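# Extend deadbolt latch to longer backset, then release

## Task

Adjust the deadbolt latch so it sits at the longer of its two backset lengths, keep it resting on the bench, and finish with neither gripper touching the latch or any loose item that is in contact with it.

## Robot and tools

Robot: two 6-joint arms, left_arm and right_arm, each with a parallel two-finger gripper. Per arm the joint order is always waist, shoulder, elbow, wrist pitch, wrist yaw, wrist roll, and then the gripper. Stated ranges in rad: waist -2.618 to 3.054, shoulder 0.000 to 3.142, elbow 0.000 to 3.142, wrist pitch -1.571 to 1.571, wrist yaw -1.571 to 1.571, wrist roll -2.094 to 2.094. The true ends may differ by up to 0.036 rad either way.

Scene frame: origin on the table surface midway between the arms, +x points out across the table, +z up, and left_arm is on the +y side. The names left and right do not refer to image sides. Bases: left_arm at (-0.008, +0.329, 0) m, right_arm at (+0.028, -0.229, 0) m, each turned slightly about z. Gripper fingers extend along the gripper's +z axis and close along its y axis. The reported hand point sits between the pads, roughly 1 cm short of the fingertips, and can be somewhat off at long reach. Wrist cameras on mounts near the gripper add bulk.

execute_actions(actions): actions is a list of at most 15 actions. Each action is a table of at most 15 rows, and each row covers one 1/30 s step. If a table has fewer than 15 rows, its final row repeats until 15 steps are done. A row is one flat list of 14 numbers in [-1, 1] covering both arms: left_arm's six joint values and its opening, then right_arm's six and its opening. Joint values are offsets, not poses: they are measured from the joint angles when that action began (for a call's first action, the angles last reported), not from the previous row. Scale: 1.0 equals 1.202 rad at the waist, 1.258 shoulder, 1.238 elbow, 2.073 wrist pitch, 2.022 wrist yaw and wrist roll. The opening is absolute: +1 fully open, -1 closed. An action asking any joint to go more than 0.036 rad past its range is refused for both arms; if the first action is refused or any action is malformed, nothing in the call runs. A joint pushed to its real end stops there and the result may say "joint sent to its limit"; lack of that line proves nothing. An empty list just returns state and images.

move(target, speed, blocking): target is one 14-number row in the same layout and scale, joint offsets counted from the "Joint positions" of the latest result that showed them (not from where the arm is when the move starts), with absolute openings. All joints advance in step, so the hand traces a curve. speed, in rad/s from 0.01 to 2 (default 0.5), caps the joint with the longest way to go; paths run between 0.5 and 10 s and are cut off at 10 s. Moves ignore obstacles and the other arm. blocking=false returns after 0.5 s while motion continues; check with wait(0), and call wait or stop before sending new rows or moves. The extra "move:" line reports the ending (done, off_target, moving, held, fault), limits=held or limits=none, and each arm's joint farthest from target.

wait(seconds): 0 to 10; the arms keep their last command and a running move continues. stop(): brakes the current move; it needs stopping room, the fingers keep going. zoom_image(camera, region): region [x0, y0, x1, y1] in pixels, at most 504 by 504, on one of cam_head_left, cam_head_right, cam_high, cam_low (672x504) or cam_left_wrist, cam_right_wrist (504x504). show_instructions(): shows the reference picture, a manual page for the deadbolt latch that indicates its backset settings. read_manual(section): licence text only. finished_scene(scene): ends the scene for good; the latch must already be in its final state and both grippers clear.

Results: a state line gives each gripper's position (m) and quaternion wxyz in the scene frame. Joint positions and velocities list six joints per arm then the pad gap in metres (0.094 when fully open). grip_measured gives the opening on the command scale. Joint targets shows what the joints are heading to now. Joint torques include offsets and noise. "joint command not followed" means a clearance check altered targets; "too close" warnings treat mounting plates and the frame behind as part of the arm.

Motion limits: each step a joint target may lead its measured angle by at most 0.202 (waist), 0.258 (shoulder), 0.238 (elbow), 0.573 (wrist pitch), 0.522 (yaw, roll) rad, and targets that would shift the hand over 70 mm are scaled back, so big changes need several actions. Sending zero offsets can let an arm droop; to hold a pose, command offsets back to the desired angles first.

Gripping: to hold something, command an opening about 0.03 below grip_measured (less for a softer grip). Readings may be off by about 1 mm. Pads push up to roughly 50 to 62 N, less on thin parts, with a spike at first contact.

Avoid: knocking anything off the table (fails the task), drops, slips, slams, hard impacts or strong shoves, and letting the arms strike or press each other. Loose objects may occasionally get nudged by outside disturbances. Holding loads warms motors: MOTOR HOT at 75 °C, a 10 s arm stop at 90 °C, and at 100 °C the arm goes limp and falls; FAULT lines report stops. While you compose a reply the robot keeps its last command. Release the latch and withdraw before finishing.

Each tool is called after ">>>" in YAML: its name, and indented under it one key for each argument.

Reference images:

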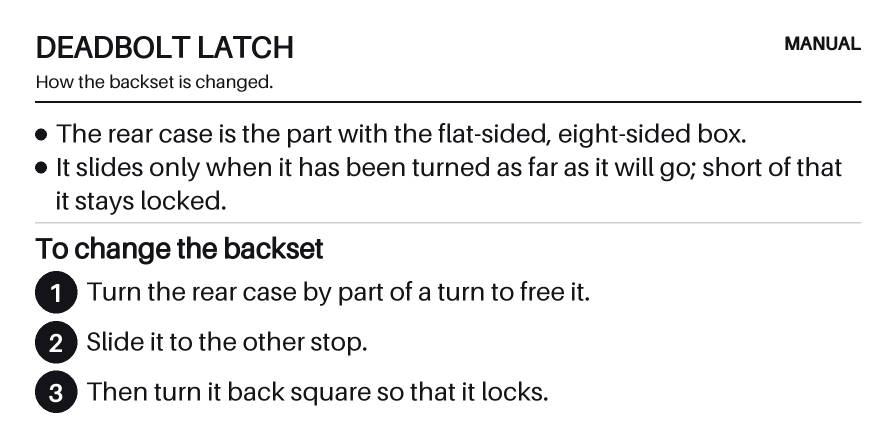

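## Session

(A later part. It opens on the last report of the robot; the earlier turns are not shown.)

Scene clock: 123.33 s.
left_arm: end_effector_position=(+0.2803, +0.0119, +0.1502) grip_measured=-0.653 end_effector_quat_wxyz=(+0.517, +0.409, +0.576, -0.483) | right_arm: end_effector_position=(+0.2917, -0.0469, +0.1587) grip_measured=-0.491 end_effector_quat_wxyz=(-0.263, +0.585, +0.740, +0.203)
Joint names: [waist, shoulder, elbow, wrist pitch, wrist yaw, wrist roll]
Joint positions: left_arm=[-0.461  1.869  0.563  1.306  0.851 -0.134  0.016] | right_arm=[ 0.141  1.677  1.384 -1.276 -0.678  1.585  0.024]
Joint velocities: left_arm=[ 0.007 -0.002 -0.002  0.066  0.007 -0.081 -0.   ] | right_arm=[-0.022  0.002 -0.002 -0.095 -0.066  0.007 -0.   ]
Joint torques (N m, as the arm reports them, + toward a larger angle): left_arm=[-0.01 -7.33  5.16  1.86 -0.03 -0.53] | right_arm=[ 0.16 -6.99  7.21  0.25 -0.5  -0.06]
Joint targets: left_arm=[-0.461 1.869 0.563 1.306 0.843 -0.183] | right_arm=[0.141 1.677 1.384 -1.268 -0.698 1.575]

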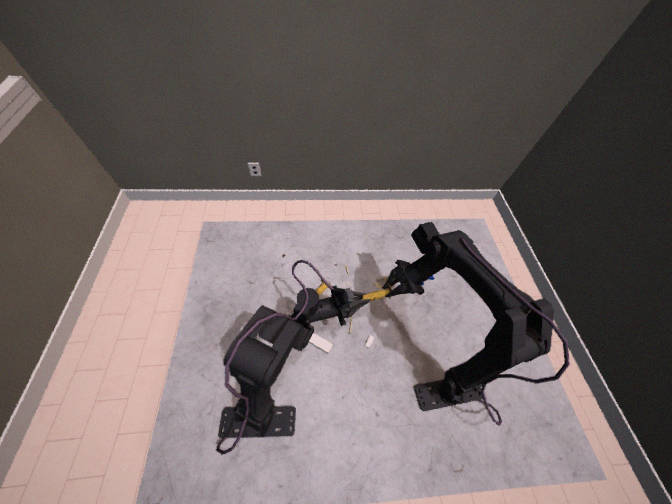

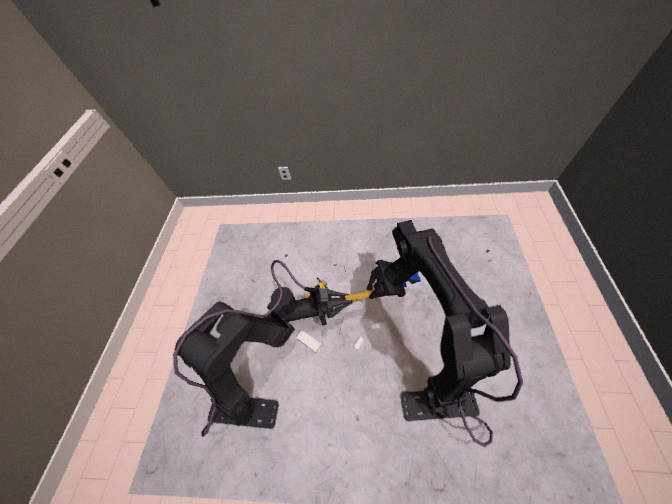

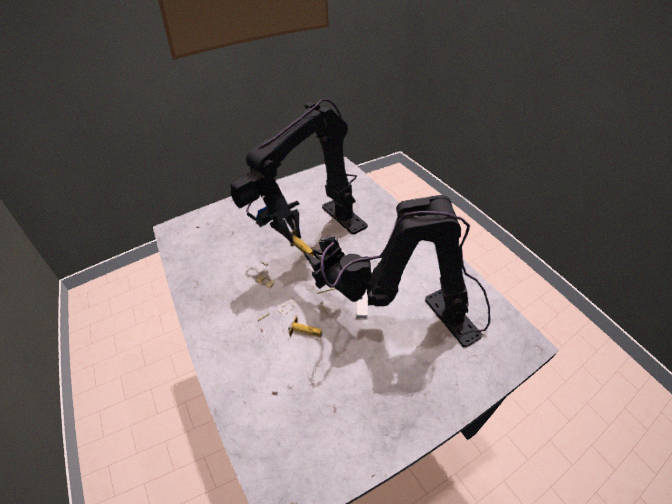

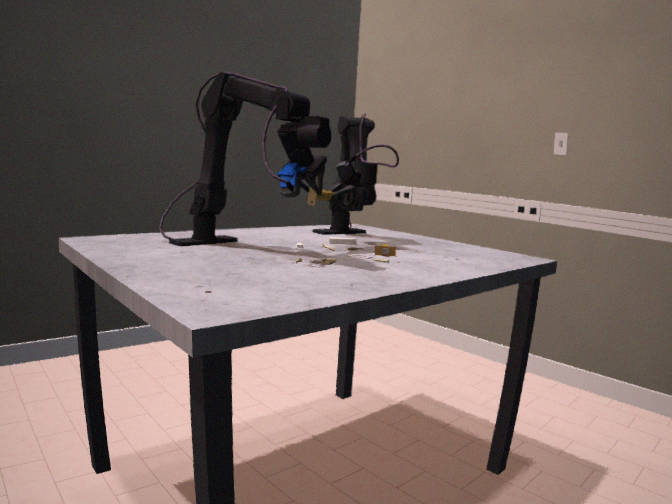

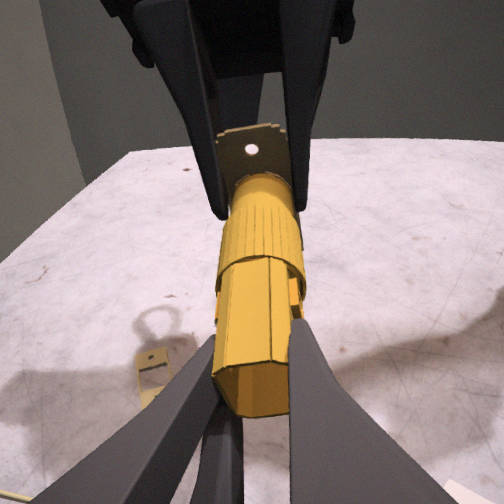

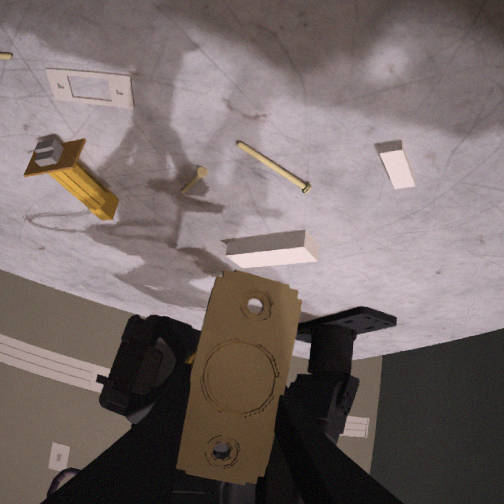

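Resists; try the other way.

>>> move:
  target: [0,0,0,0,-0.005,0.14,-0.69, 0,0,0,0,-0.01,-0.006,-0.53]
  speed: 0.25

Scene clock: 127.90 s.
left_arm: end_effector_position=(+0.2812, +0.0121, +0.1502) grip_measured=-0.653 end_effector_quat_wxyz=(+0.578, +0.482, +0.517, -0.407) | right_arm: end_effector_position=(+0.2914, -0.0470, +0.1586) grip_measured=-0.491 end_effector_quat_wxyz=(-0.263, +0.585, +0.739, +0.203)
Joint names: [waist, shoulder, elbow, wrist pitch, wrist yaw, wrist roll]
Joint positions: left_arm=[-0.461  1.869  0.563  1.306  0.846  0.138  0.016] | right_arm=[ 0.141  1.677  1.384 -1.277 -0.678  1.585  0.024]
Joint velocities: left_arm=[-0.017  0.007  0.007  0.022 -0.037  0.022 -0.   ] | right_arm=[-0.007 -0.007 -0.017  0.007  0.022 -0.007  0.   ]
Joint torques (N m, as the arm reports them, + toward a larger angle): left_arm=[-0.03 -7.35  5.18  1.87 -0.05  0.07] | right_arm=[-0.05 -6.96  7.04  0.11 -0.54 -0.13]
Joint targets: left_arm=[-0.461 1.869 0.563 1.306 0.841 0.150] | right_arm=[0.141 1.677 1.384 -1.276 -0.698 1.573]
move: off_target (right_arm); limits=none; left_arm: farthest joint: the wrist roll, 0.012 radians from its target (0.284 radians at the start); right_arm: farthest joint: the wrist yaw, 0.021 radians from its target (0.020 radians at the start)

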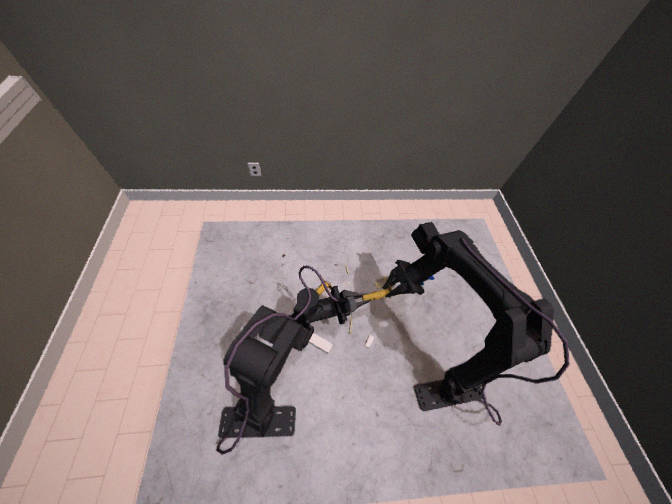

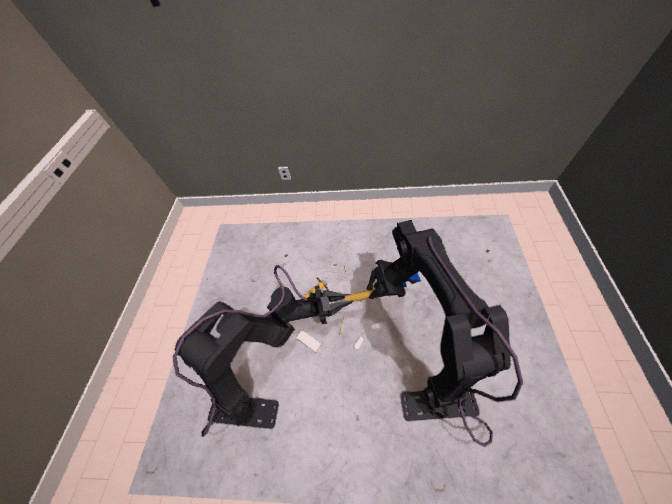

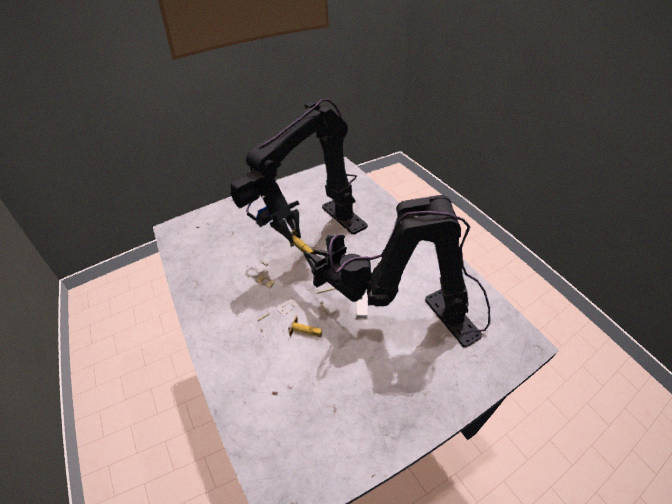

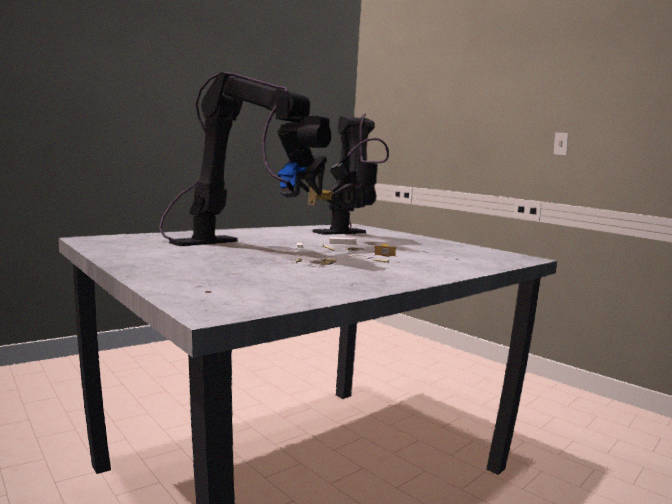

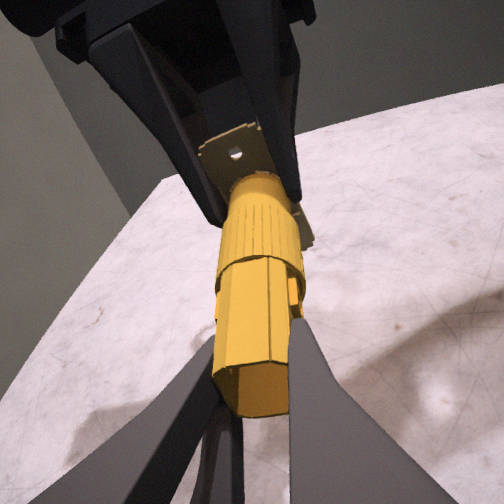

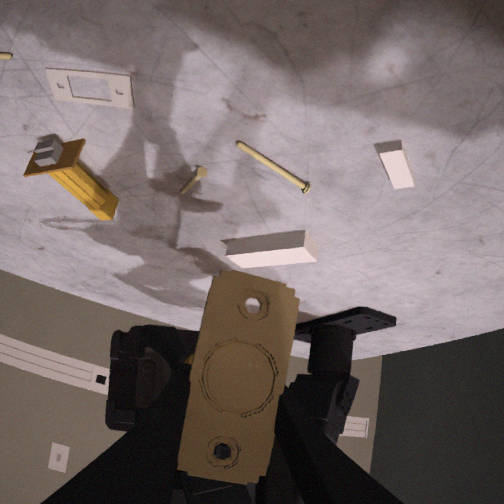

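>>> move:
  target: [0,0,0,0,0,0.13,-0.69, 0,0,0,0,-0.01,-0.006,-0.53]
  speed: 0.3

Scene clock: 132.60 s.
left_arm: end_effector_position=(+0.2823, +0.0123, +0.1502) grip_measured=-0.653 end_effector_quat_wxyz=(+0.626, +0.542, +0.454, -0.329) | right_arm: end_effector_position=(+0.2914, -0.0470, +0.1586) grip_measured=-0.491 end_effector_quat_wxyz=(-0.263, +0.585, +0.739, +0.203)
Joint names: [waist, shoulder, elbow, wrist pitch, wrist yaw, wrist roll]
Joint positions: left_arm=[-0.461  1.869  0.563  1.306  0.84   0.39   0.016] | right_arm=[ 0.141  1.677  1.384 -1.277 -0.678  1.585  0.024]
Joint velocities: left_arm=[-0.002 -0.022 -0.007 -0.095 -0.066  0.051  0.   ] | right_arm=[ 0.007 -0.017 -0.002  0.022 -0.051 -0.007  0.001]
Joint torques (N m, as the arm reports them, + toward a larger angle): left_arm=[-0.03 -7.35  5.16  1.87  0.06  0.07] | right_arm=[-0.03 -7.2   7.09  0.14 -0.5  -0.11]
Joint targets: left_arm=[-0.461 1.869 0.563 1.306 0.846 0.400] | right_arm=[0.141 1.677 1.384 -1.277 -0.698 1.573]
move: off_target (right_arm); limits=none; left_arm: farthest joint: the wrist roll, 0.011 radians from its target (0.263 radians at the start); right_arm: farthest joint: the wrist yaw, 0.021 radians from its target (0.021 radians at the start)

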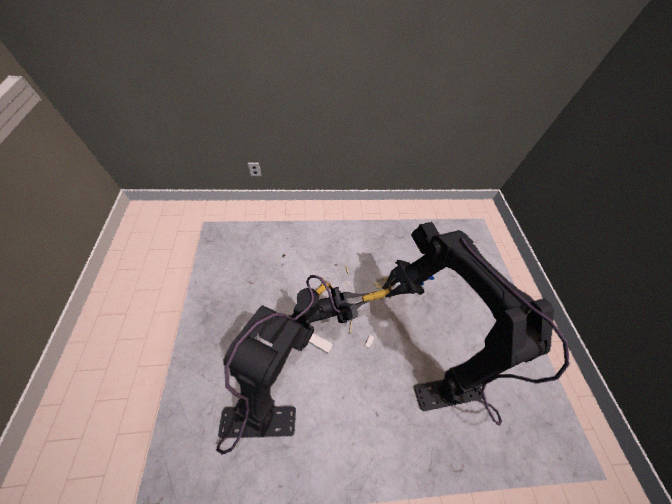

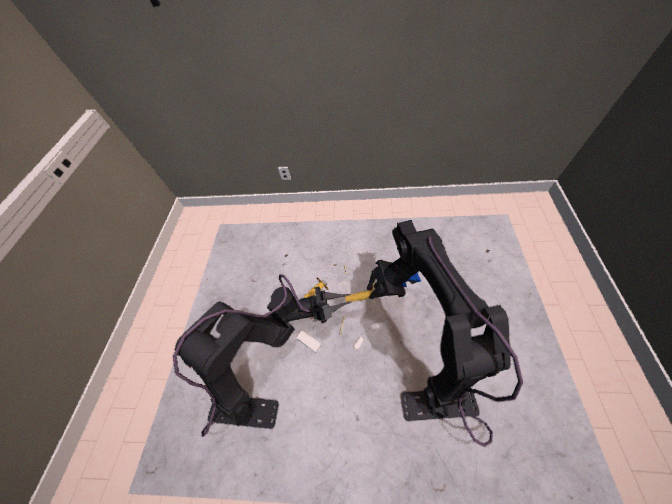

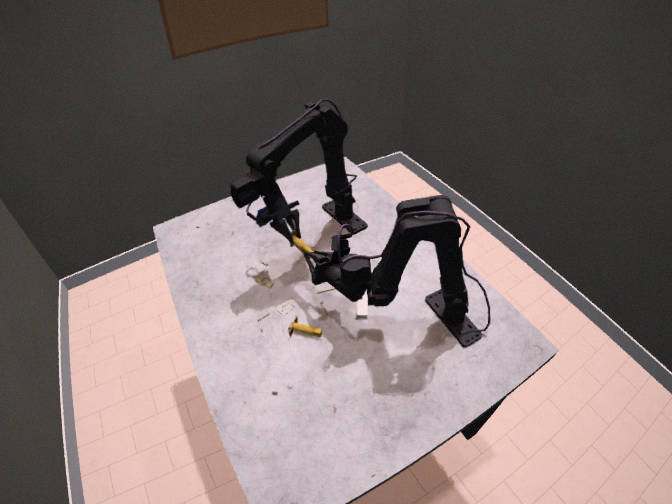

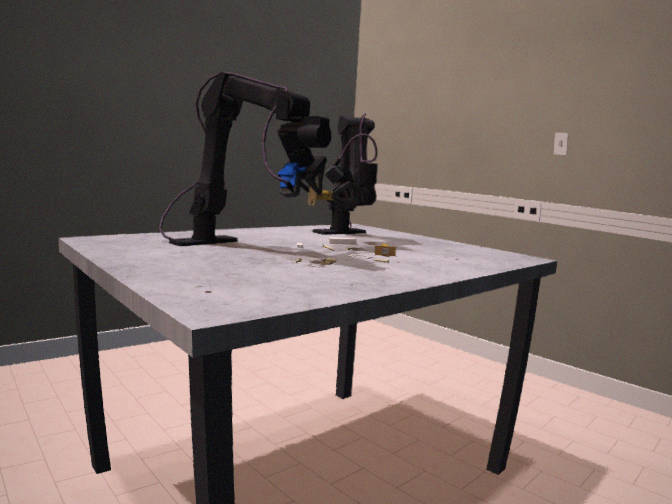

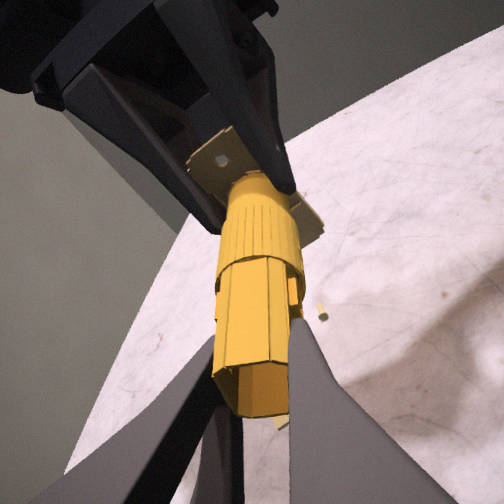

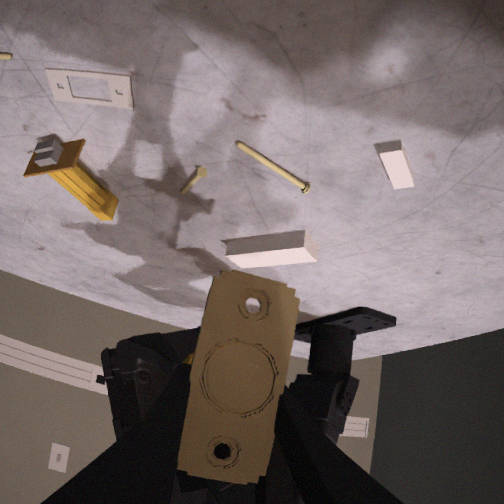

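>>> move:
  target: [0,0,0,0,0,0.09,-0.69, 0,0,0,0,-0.01,-0.006,-0.53]
  speed: 0.3

Scene clock: 136.57 s.
left_arm: end_effector_position=(+0.2830, +0.0125, +0.1505) grip_measured=-0.653 end_effector_quat_wxyz=(+0.653, +0.578, +0.406, -0.272) | right_arm: end_effector_position=(+0.2914, -0.0471, +0.1586) grip_measured=-0.491 end_effector_quat_wxyz=(-0.263, +0.585, +0.740, +0.203)
Joint names: [waist, shoulder, elbow, wrist pitch, wrist yaw, wrist roll]
Joint positions: left_arm=[-0.461  1.869  0.563  1.308  0.836  0.562  0.016] | right_arm=[ 0.141  1.677  1.384 -1.277 -0.677  1.585  0.024]
Joint velocities: left_arm=[-0.007 -0.002 -0.012 -0.066 -0.022 -0.022 -0.001] | right_arm=[-0.017  0.012 -0.002 -0.051  0.007  0.022 -0.001]
Joint torques (N m, as the arm reports them, + toward a larger angle): left_arm=[-0.03 -7.39  5.16  1.86  0.04 -0.01] | right_arm=[-0.02 -7.29  6.93  0.14 -0.51 -0.09]
Joint targets: left_arm=[-0.461 1.869 0.563 1.306 0.840 0.572] | right_arm=[0.141 1.677 1.384 -1.277 -0.698 1.573]
move: off_target (right_arm); limits=none; left_arm: farthest joint: the wrist roll, 0.010 radians from its target (0.182 radians at the start); right_arm: farthest joint: the wrist yaw, 0.021 radians from its target (0.021 radians at the start)

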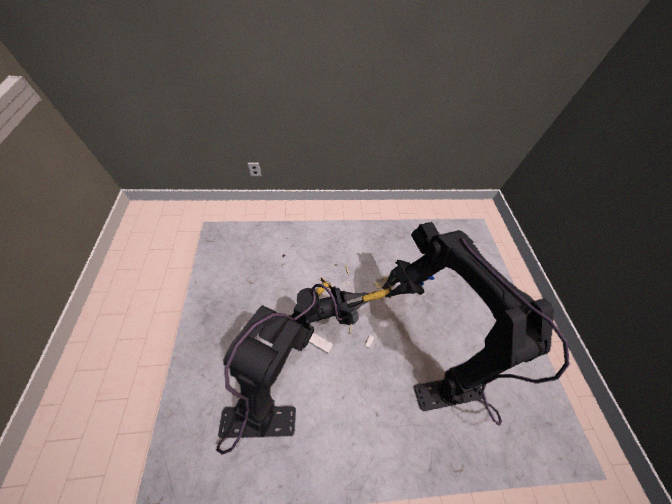

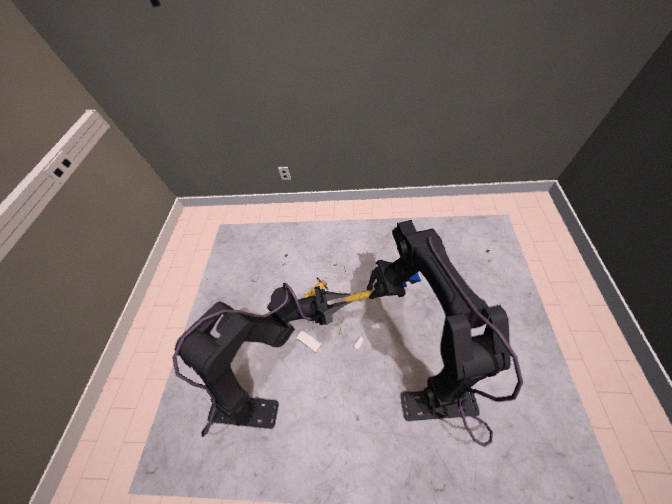

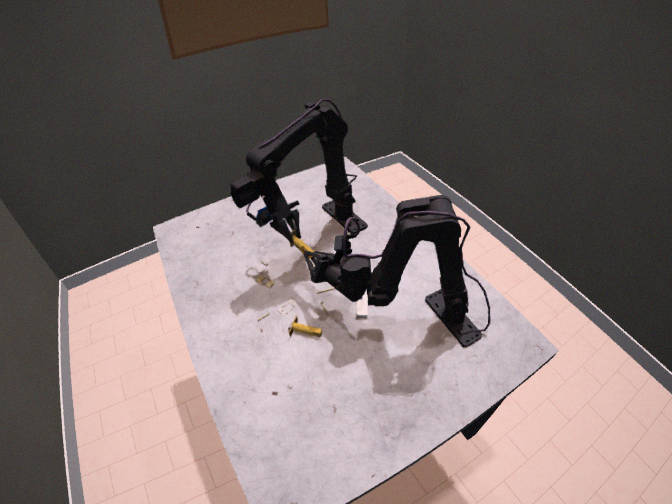

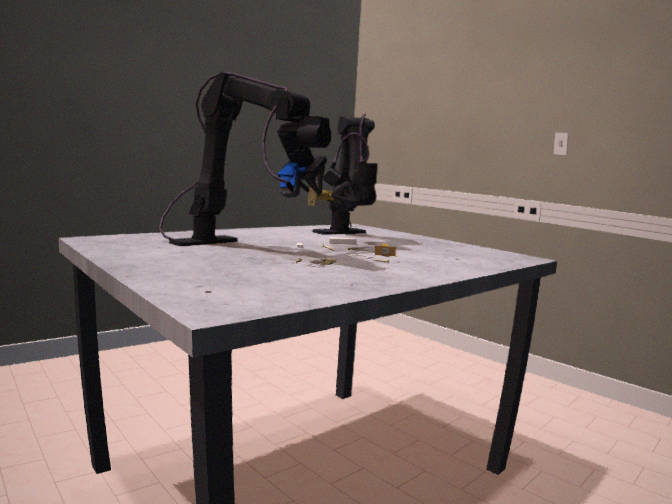

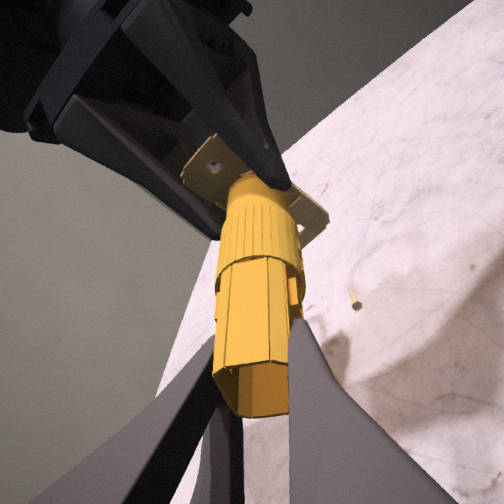

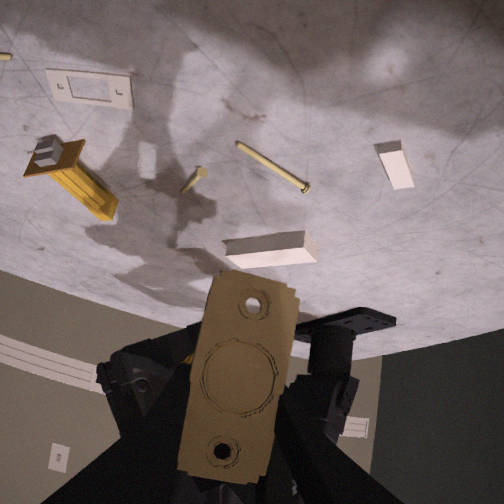

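>>> move:
  target: [0,0,0,0,0,0.1,-0.69, 0,0,0,0,-0.01,-0.006,-0.53]
  speed: 0.4

Scene clock: 139.73 s.
left_arm: end_effector_position=(+0.2838, +0.0127, +0.1511) grip_measured=-0.653 end_effector_quat_wxyz=(+0.678, +0.613, +0.349, -0.206) | right_arm: end_effector_position=(+0.2915, -0.0472, +0.1585) grip_measured=-0.491 end_effector_quat_wxyz=(-0.263, +0.586, +0.740, +0.202)
Joint names: [waist, shoulder, elbow, wrist pitch, wrist yaw, wrist roll]
Joint positions: left_arm=[-0.461  1.869  0.563  1.311  0.831  0.754  0.016] | right_arm=[ 0.141  1.677  1.384 -1.277 -0.676  1.585  0.024]
Joint velocities: left_arm=[ 0.017  0.007 -0.002  0.022 -0.007  0.007  0.001] | right_arm=[-0.002 -0.002 -0.012 -0.037  0.051 -0.022 -0.001]
Joint torques (N m, as the arm reports them, + toward a larger angle): left_arm=[-0.04 -7.35  5.19  1.84  0.04  0.06] | right_arm=[-0.08 -7.11  7.06  0.13 -0.54 -0.08]
Joint targets: left_arm=[-0.461 1.869 0.563 1.307 0.836 0.764] | right_arm=[0.141 1.677 1.384 -1.277 -0.697 1.573]
move: off_target (right_arm); limits=none; left_arm: farthest joint: the wrist roll, 0.010 radians from its target (0.202 radians at the start); right_arm: farthest joint: the wrist yaw, 0.021 radians from its target (0.020 radians at the start)

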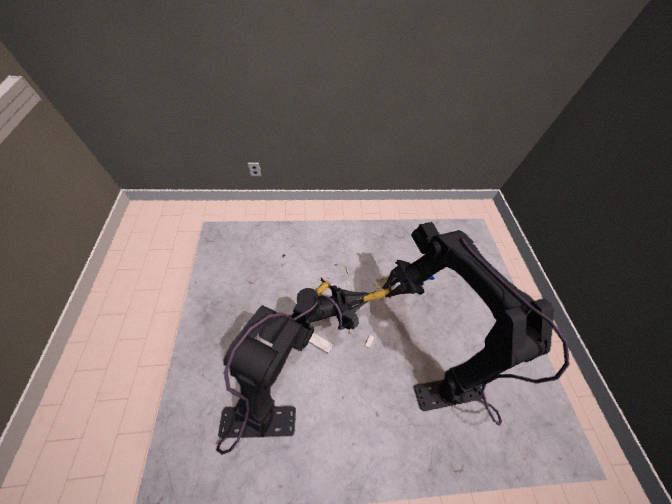

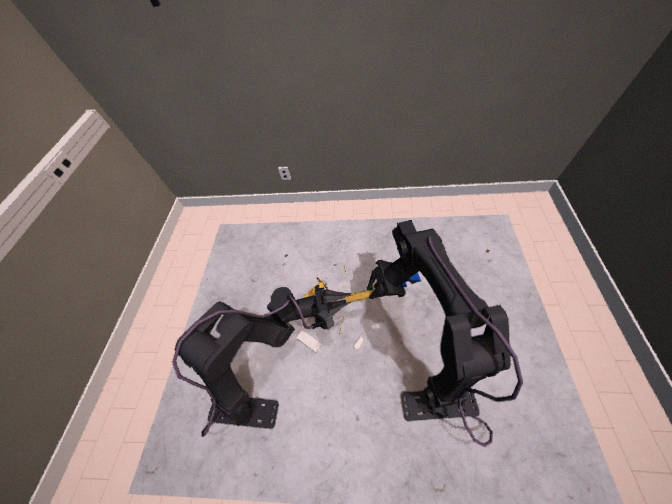

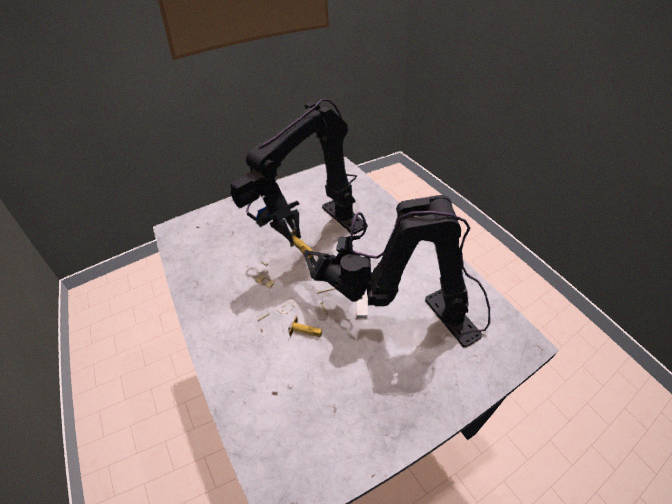

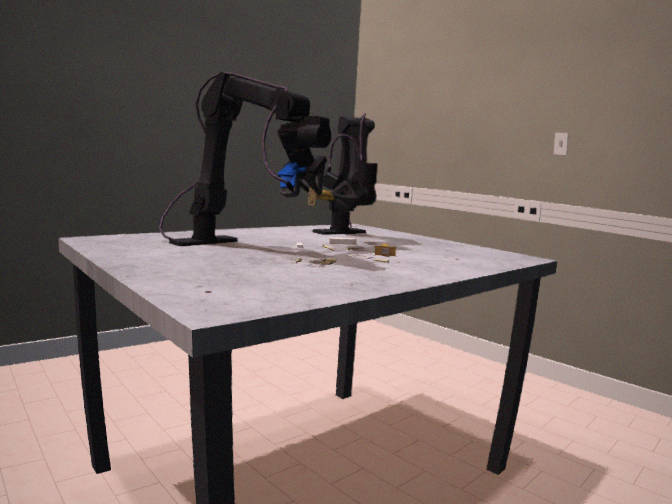

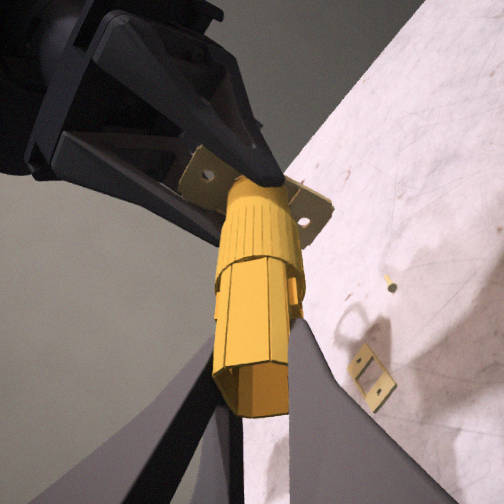

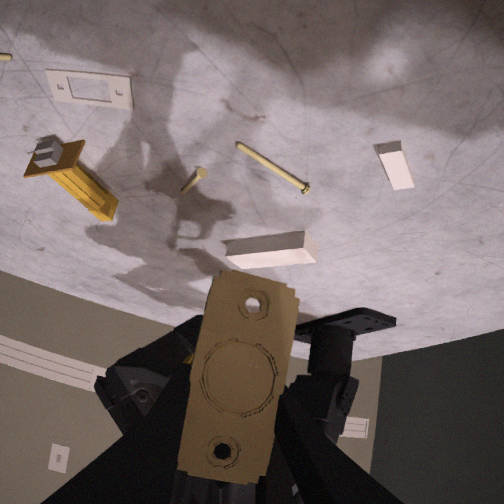

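>>> move:
  target: [0,0,0,0,0,0.08,-0.69, 0,0,0,0,-0.01,-0.006,-0.53]
  speed: 0.3

Scene clock: 144.87 s.
left_arm: end_effector_position=(+0.2843, +0.0128, +0.1519) grip_measured=-0.653 end_effector_quat_wxyz=(+0.693, +0.637, +0.301, -0.152) | right_arm: end_effector_position=(+0.2915, -0.0473, +0.1584) grip_measured=-0.491 end_effector_quat_wxyz=(-0.263, +0.586, +0.740, +0.202)
Joint names: [waist, shoulder, elbow, wrist pitch, wrist yaw, wrist roll]
Joint positions: left_arm=[-0.461  1.869  0.563  1.315  0.828  0.906  0.016] | right_arm=[ 0.141  1.677  1.384 -1.277 -0.675  1.585  0.024]
Joint velocities: left_arm=[ 0.007 -0.007  0.027  0.066 -0.022 -0.022  0.   ] | right_arm=[-0.017  0.002 -0.017 -0.066  0.007  0.007 -0.001]
Joint torques (N m, as the arm reports them, + toward a larger angle): left_arm=[-0.06 -7.35  5.2   1.83  0.02  0.07] | right_arm=[-0.07 -7.11  6.84  0.16 -0.5  -0.12]
Joint targets: left_arm=[-0.461 1.869 0.563 1.311 0.831 0.916] | right_arm=[0.141 1.677 1.384 -1.277 -0.696 1.573]
move: off_target (right_arm); limits=none; left_arm: farthest joint: the wrist roll, 0.010 radians from its target (0.161 radians at the start); right_arm: farthest joint: the wrist yaw, 0.021 radians from its target (0.020 radians at the start)

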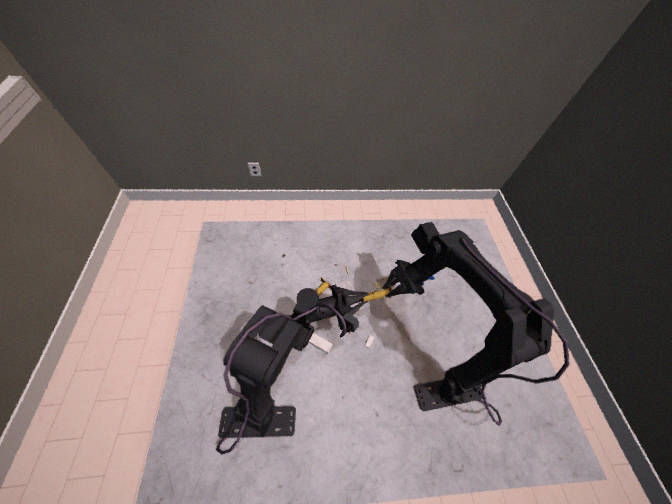

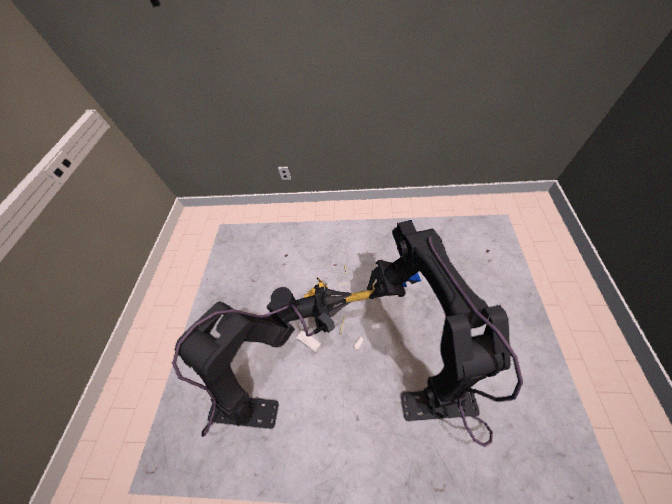

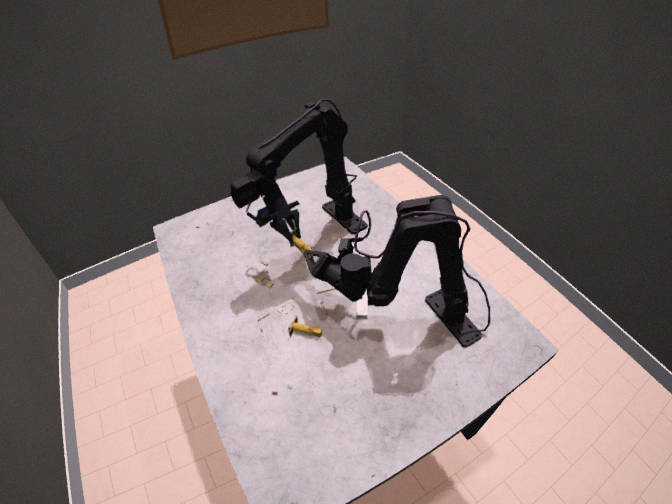

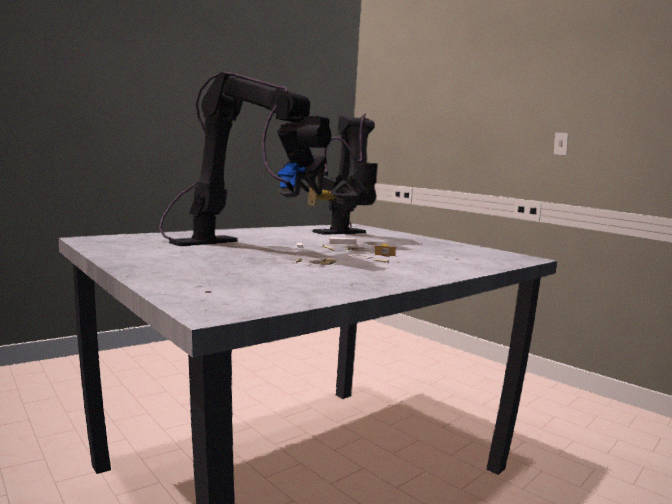

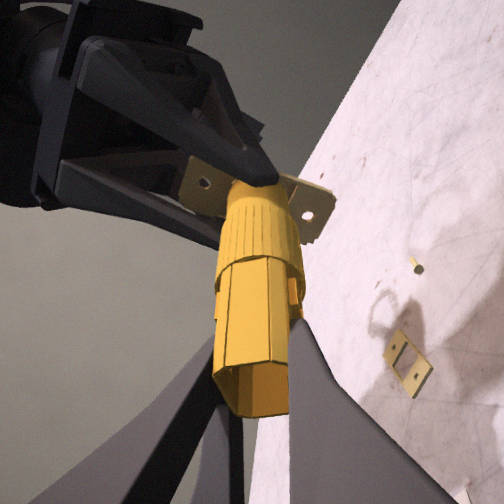

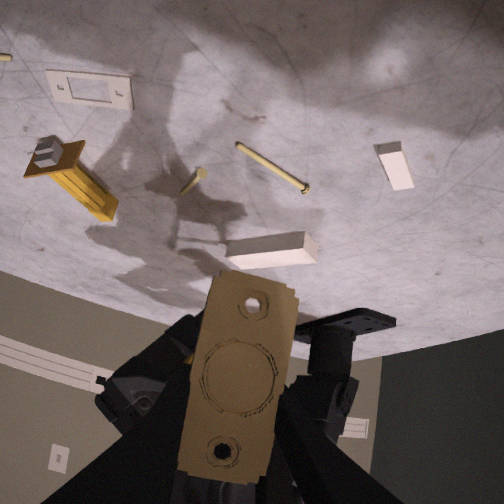

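>>> move:
  target: [0,0,0,0,0,0.09,-0.69, 0,0,0,0,-0.01,-0.006,-0.53]
  speed: 0.35

Scene clock: 152.93 s.
left_arm: end_effector_position=(+0.2854, +0.0131, +0.1530) grip_measured=-0.653 end_effector_quat_wxyz=(+0.705, +0.658, +0.249, -0.092) | right_arm: end_effector_position=(+0.2924, -0.0472, +0.1583) grip_measured=-0.491 end_effector_quat_wxyz=(-0.261, +0.585, +0.740, +0.203)
Joint names: [waist, shoulder, elbow, wrist pitch, wrist yaw, wrist roll]
Joint positions: left_arm=[-0.461  1.869  0.563  1.321  0.822  1.068  0.016] | right_arm=[ 0.141  1.677  1.384 -1.273 -0.675  1.585  0.024]
Joint velocities: left_arm=[ 0.002 -0.017  0.002 -0.051 -0.007 -0.022 -0.001] | right_arm=[ 0.012  0.007 -0.012 -0.007 -0.007  0.022 -0.001]
Joint torques (N m, as the arm reports them, + toward a larger angle): left_arm=[-0.04 -7.36  5.16  1.82  0.06  0.1 ] | right_arm=[-0.09 -7.13  7.06  0.08 -0.51 -0.12]
Joint targets: left_arm=[-0.461 1.869 0.563 1.315 0.828 1.088] | right_arm=[0.141 1.677 1.384 -1.277 -0.696 1.573]
move: off_target (right_arm); limits=none; left_arm: farthest joint: the wrist roll, 0.020 radians from its target (0.181 radians at the start); right_arm: farthest joint: the wrist yaw, 0.021 radians from its target (0.020 radians at the start)

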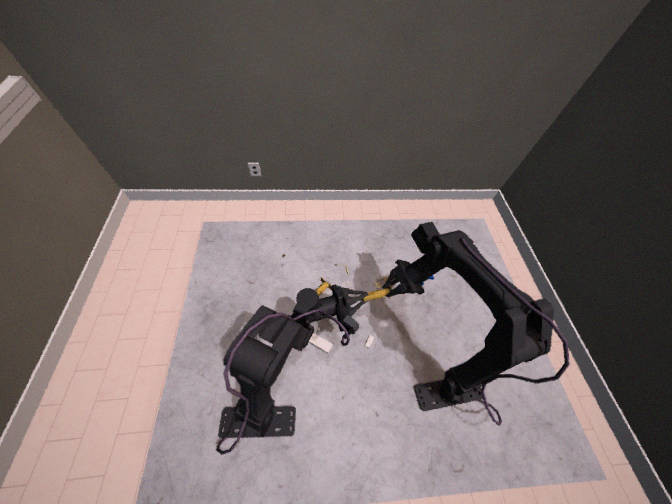

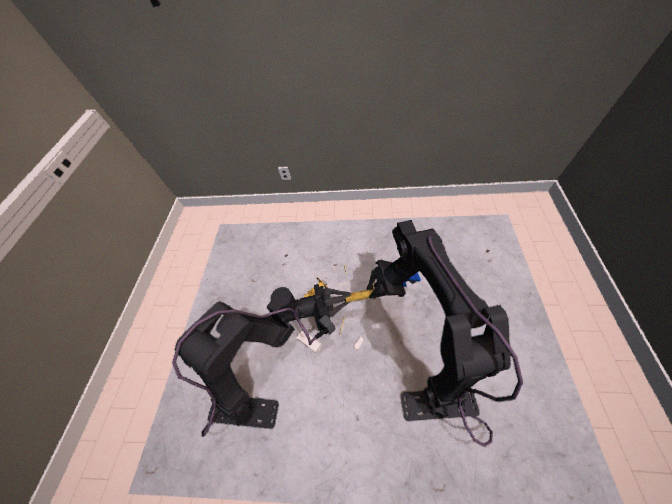

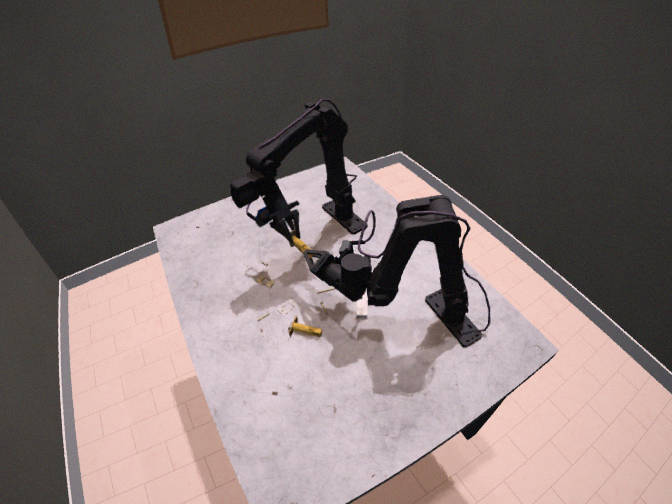

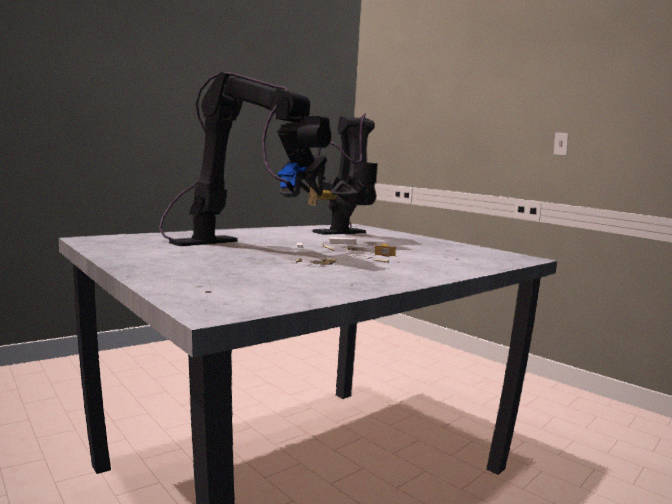

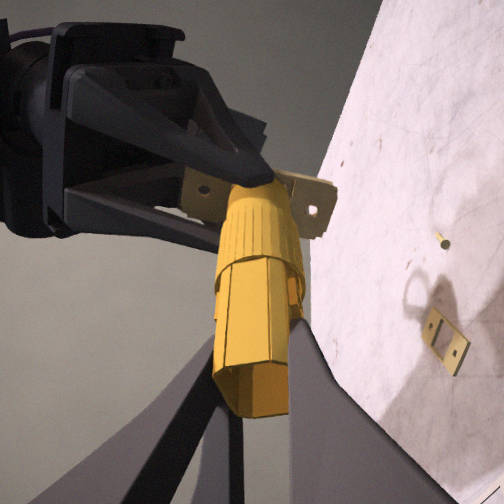

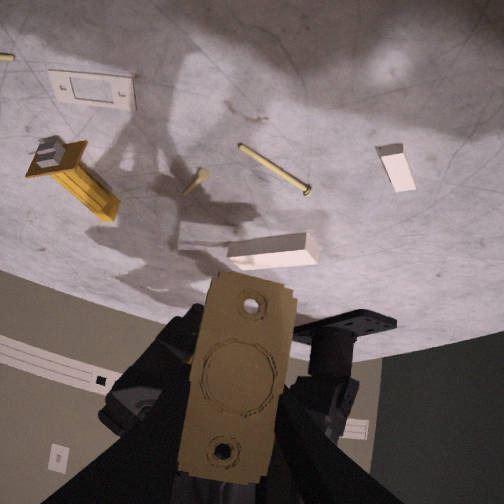

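>>> move:
  target: [0.034,-0.035,-0.037,0.005,0.019,0.012,-0.69, 0,0,0,0,0,0,-0.53]
  speed: 0.05

Scene clock: 158.23 s.
left_arm: end_effector_position=(+0.2846, +0.0226, +0.1552) grip_measured=-0.653 end_effector_quat_wxyz=(+0.706, +0.658, +0.247, -0.088) | right_arm: end_effector_position=(+0.2927, -0.0433, +0.1604) grip_measured=-0.491 end_effector_quat_wxyz=(-0.266, +0.581, +0.740, +0.211)
Joint names: [waist, shoulder, elbow, wrist pitch, wrist yaw, wrist roll]
Joint positions: left_arm=[-0.435  1.847  0.539  1.327  0.842  1.073  0.016] | right_arm=[ 0.144  1.677  1.384 -1.265 -0.693  1.585  0.024]
Joint velocities: left_arm=[-0.002  0.007 -0.007 -0.051 -0.037  0.037  0.001] | right_arm=[-0.002 -0.012 -0.012 -0.095 -0.007 -0.007 -0.   ]
Joint torques (N m, as the arm reports them, + toward a larger angle): left_arm=[ 1.1  -8.99  3.3   1.9   0.13  0.14] | right_arm=[-0.26 -7.15  7.08  0.07 -0.14 -0.03]
Joint targets: left_arm=[-0.420 1.825 0.517 1.331 0.860 1.092] | right_arm=[0.141 1.677 1.384 -1.273 -0.675 1.585]
move: off_target (left_arm); limits=none; left_arm: farthest joint: the shoulder, 0.022 radians from its target (0.044 radians at the start); right_arm: farthest joint: the wrist yaw, 0.018 radians from its target (0.000 radians at the start)

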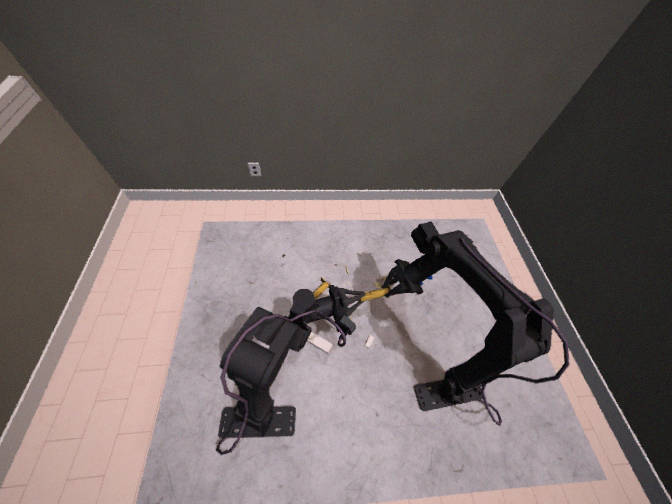

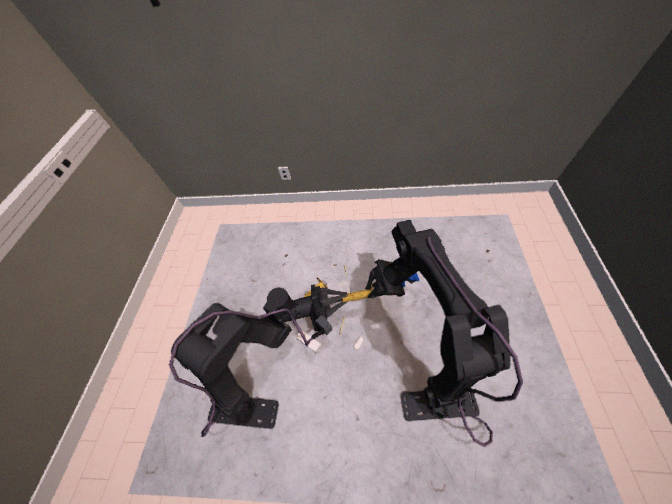

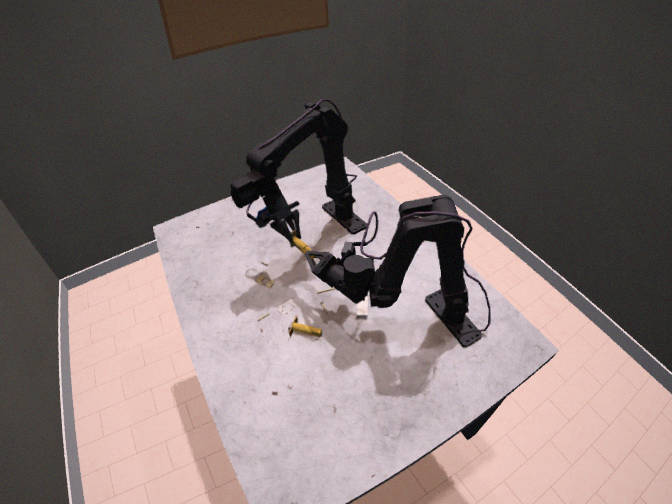

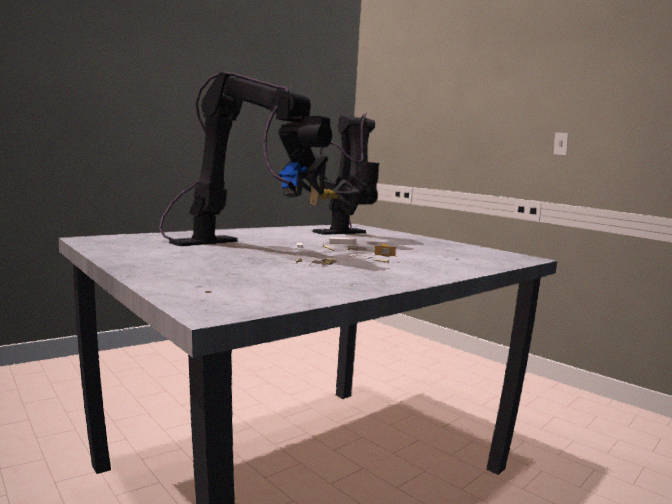

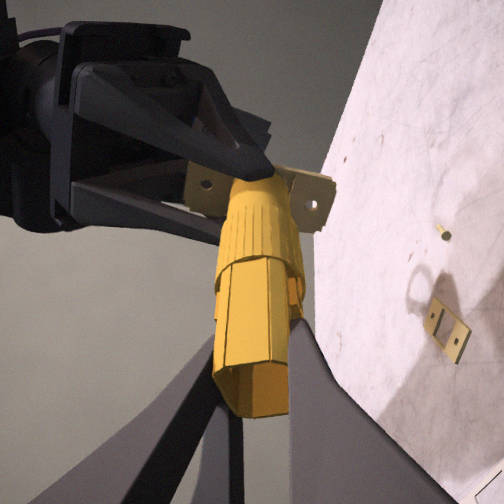

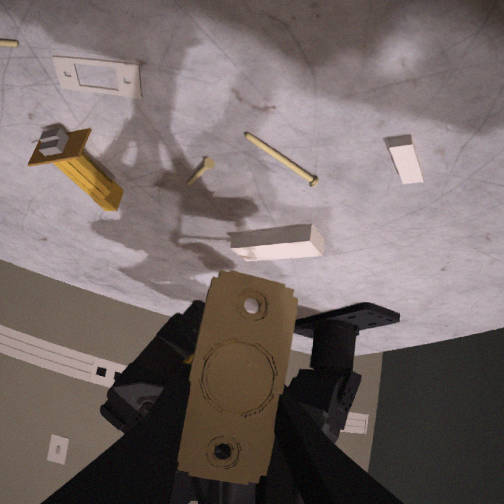

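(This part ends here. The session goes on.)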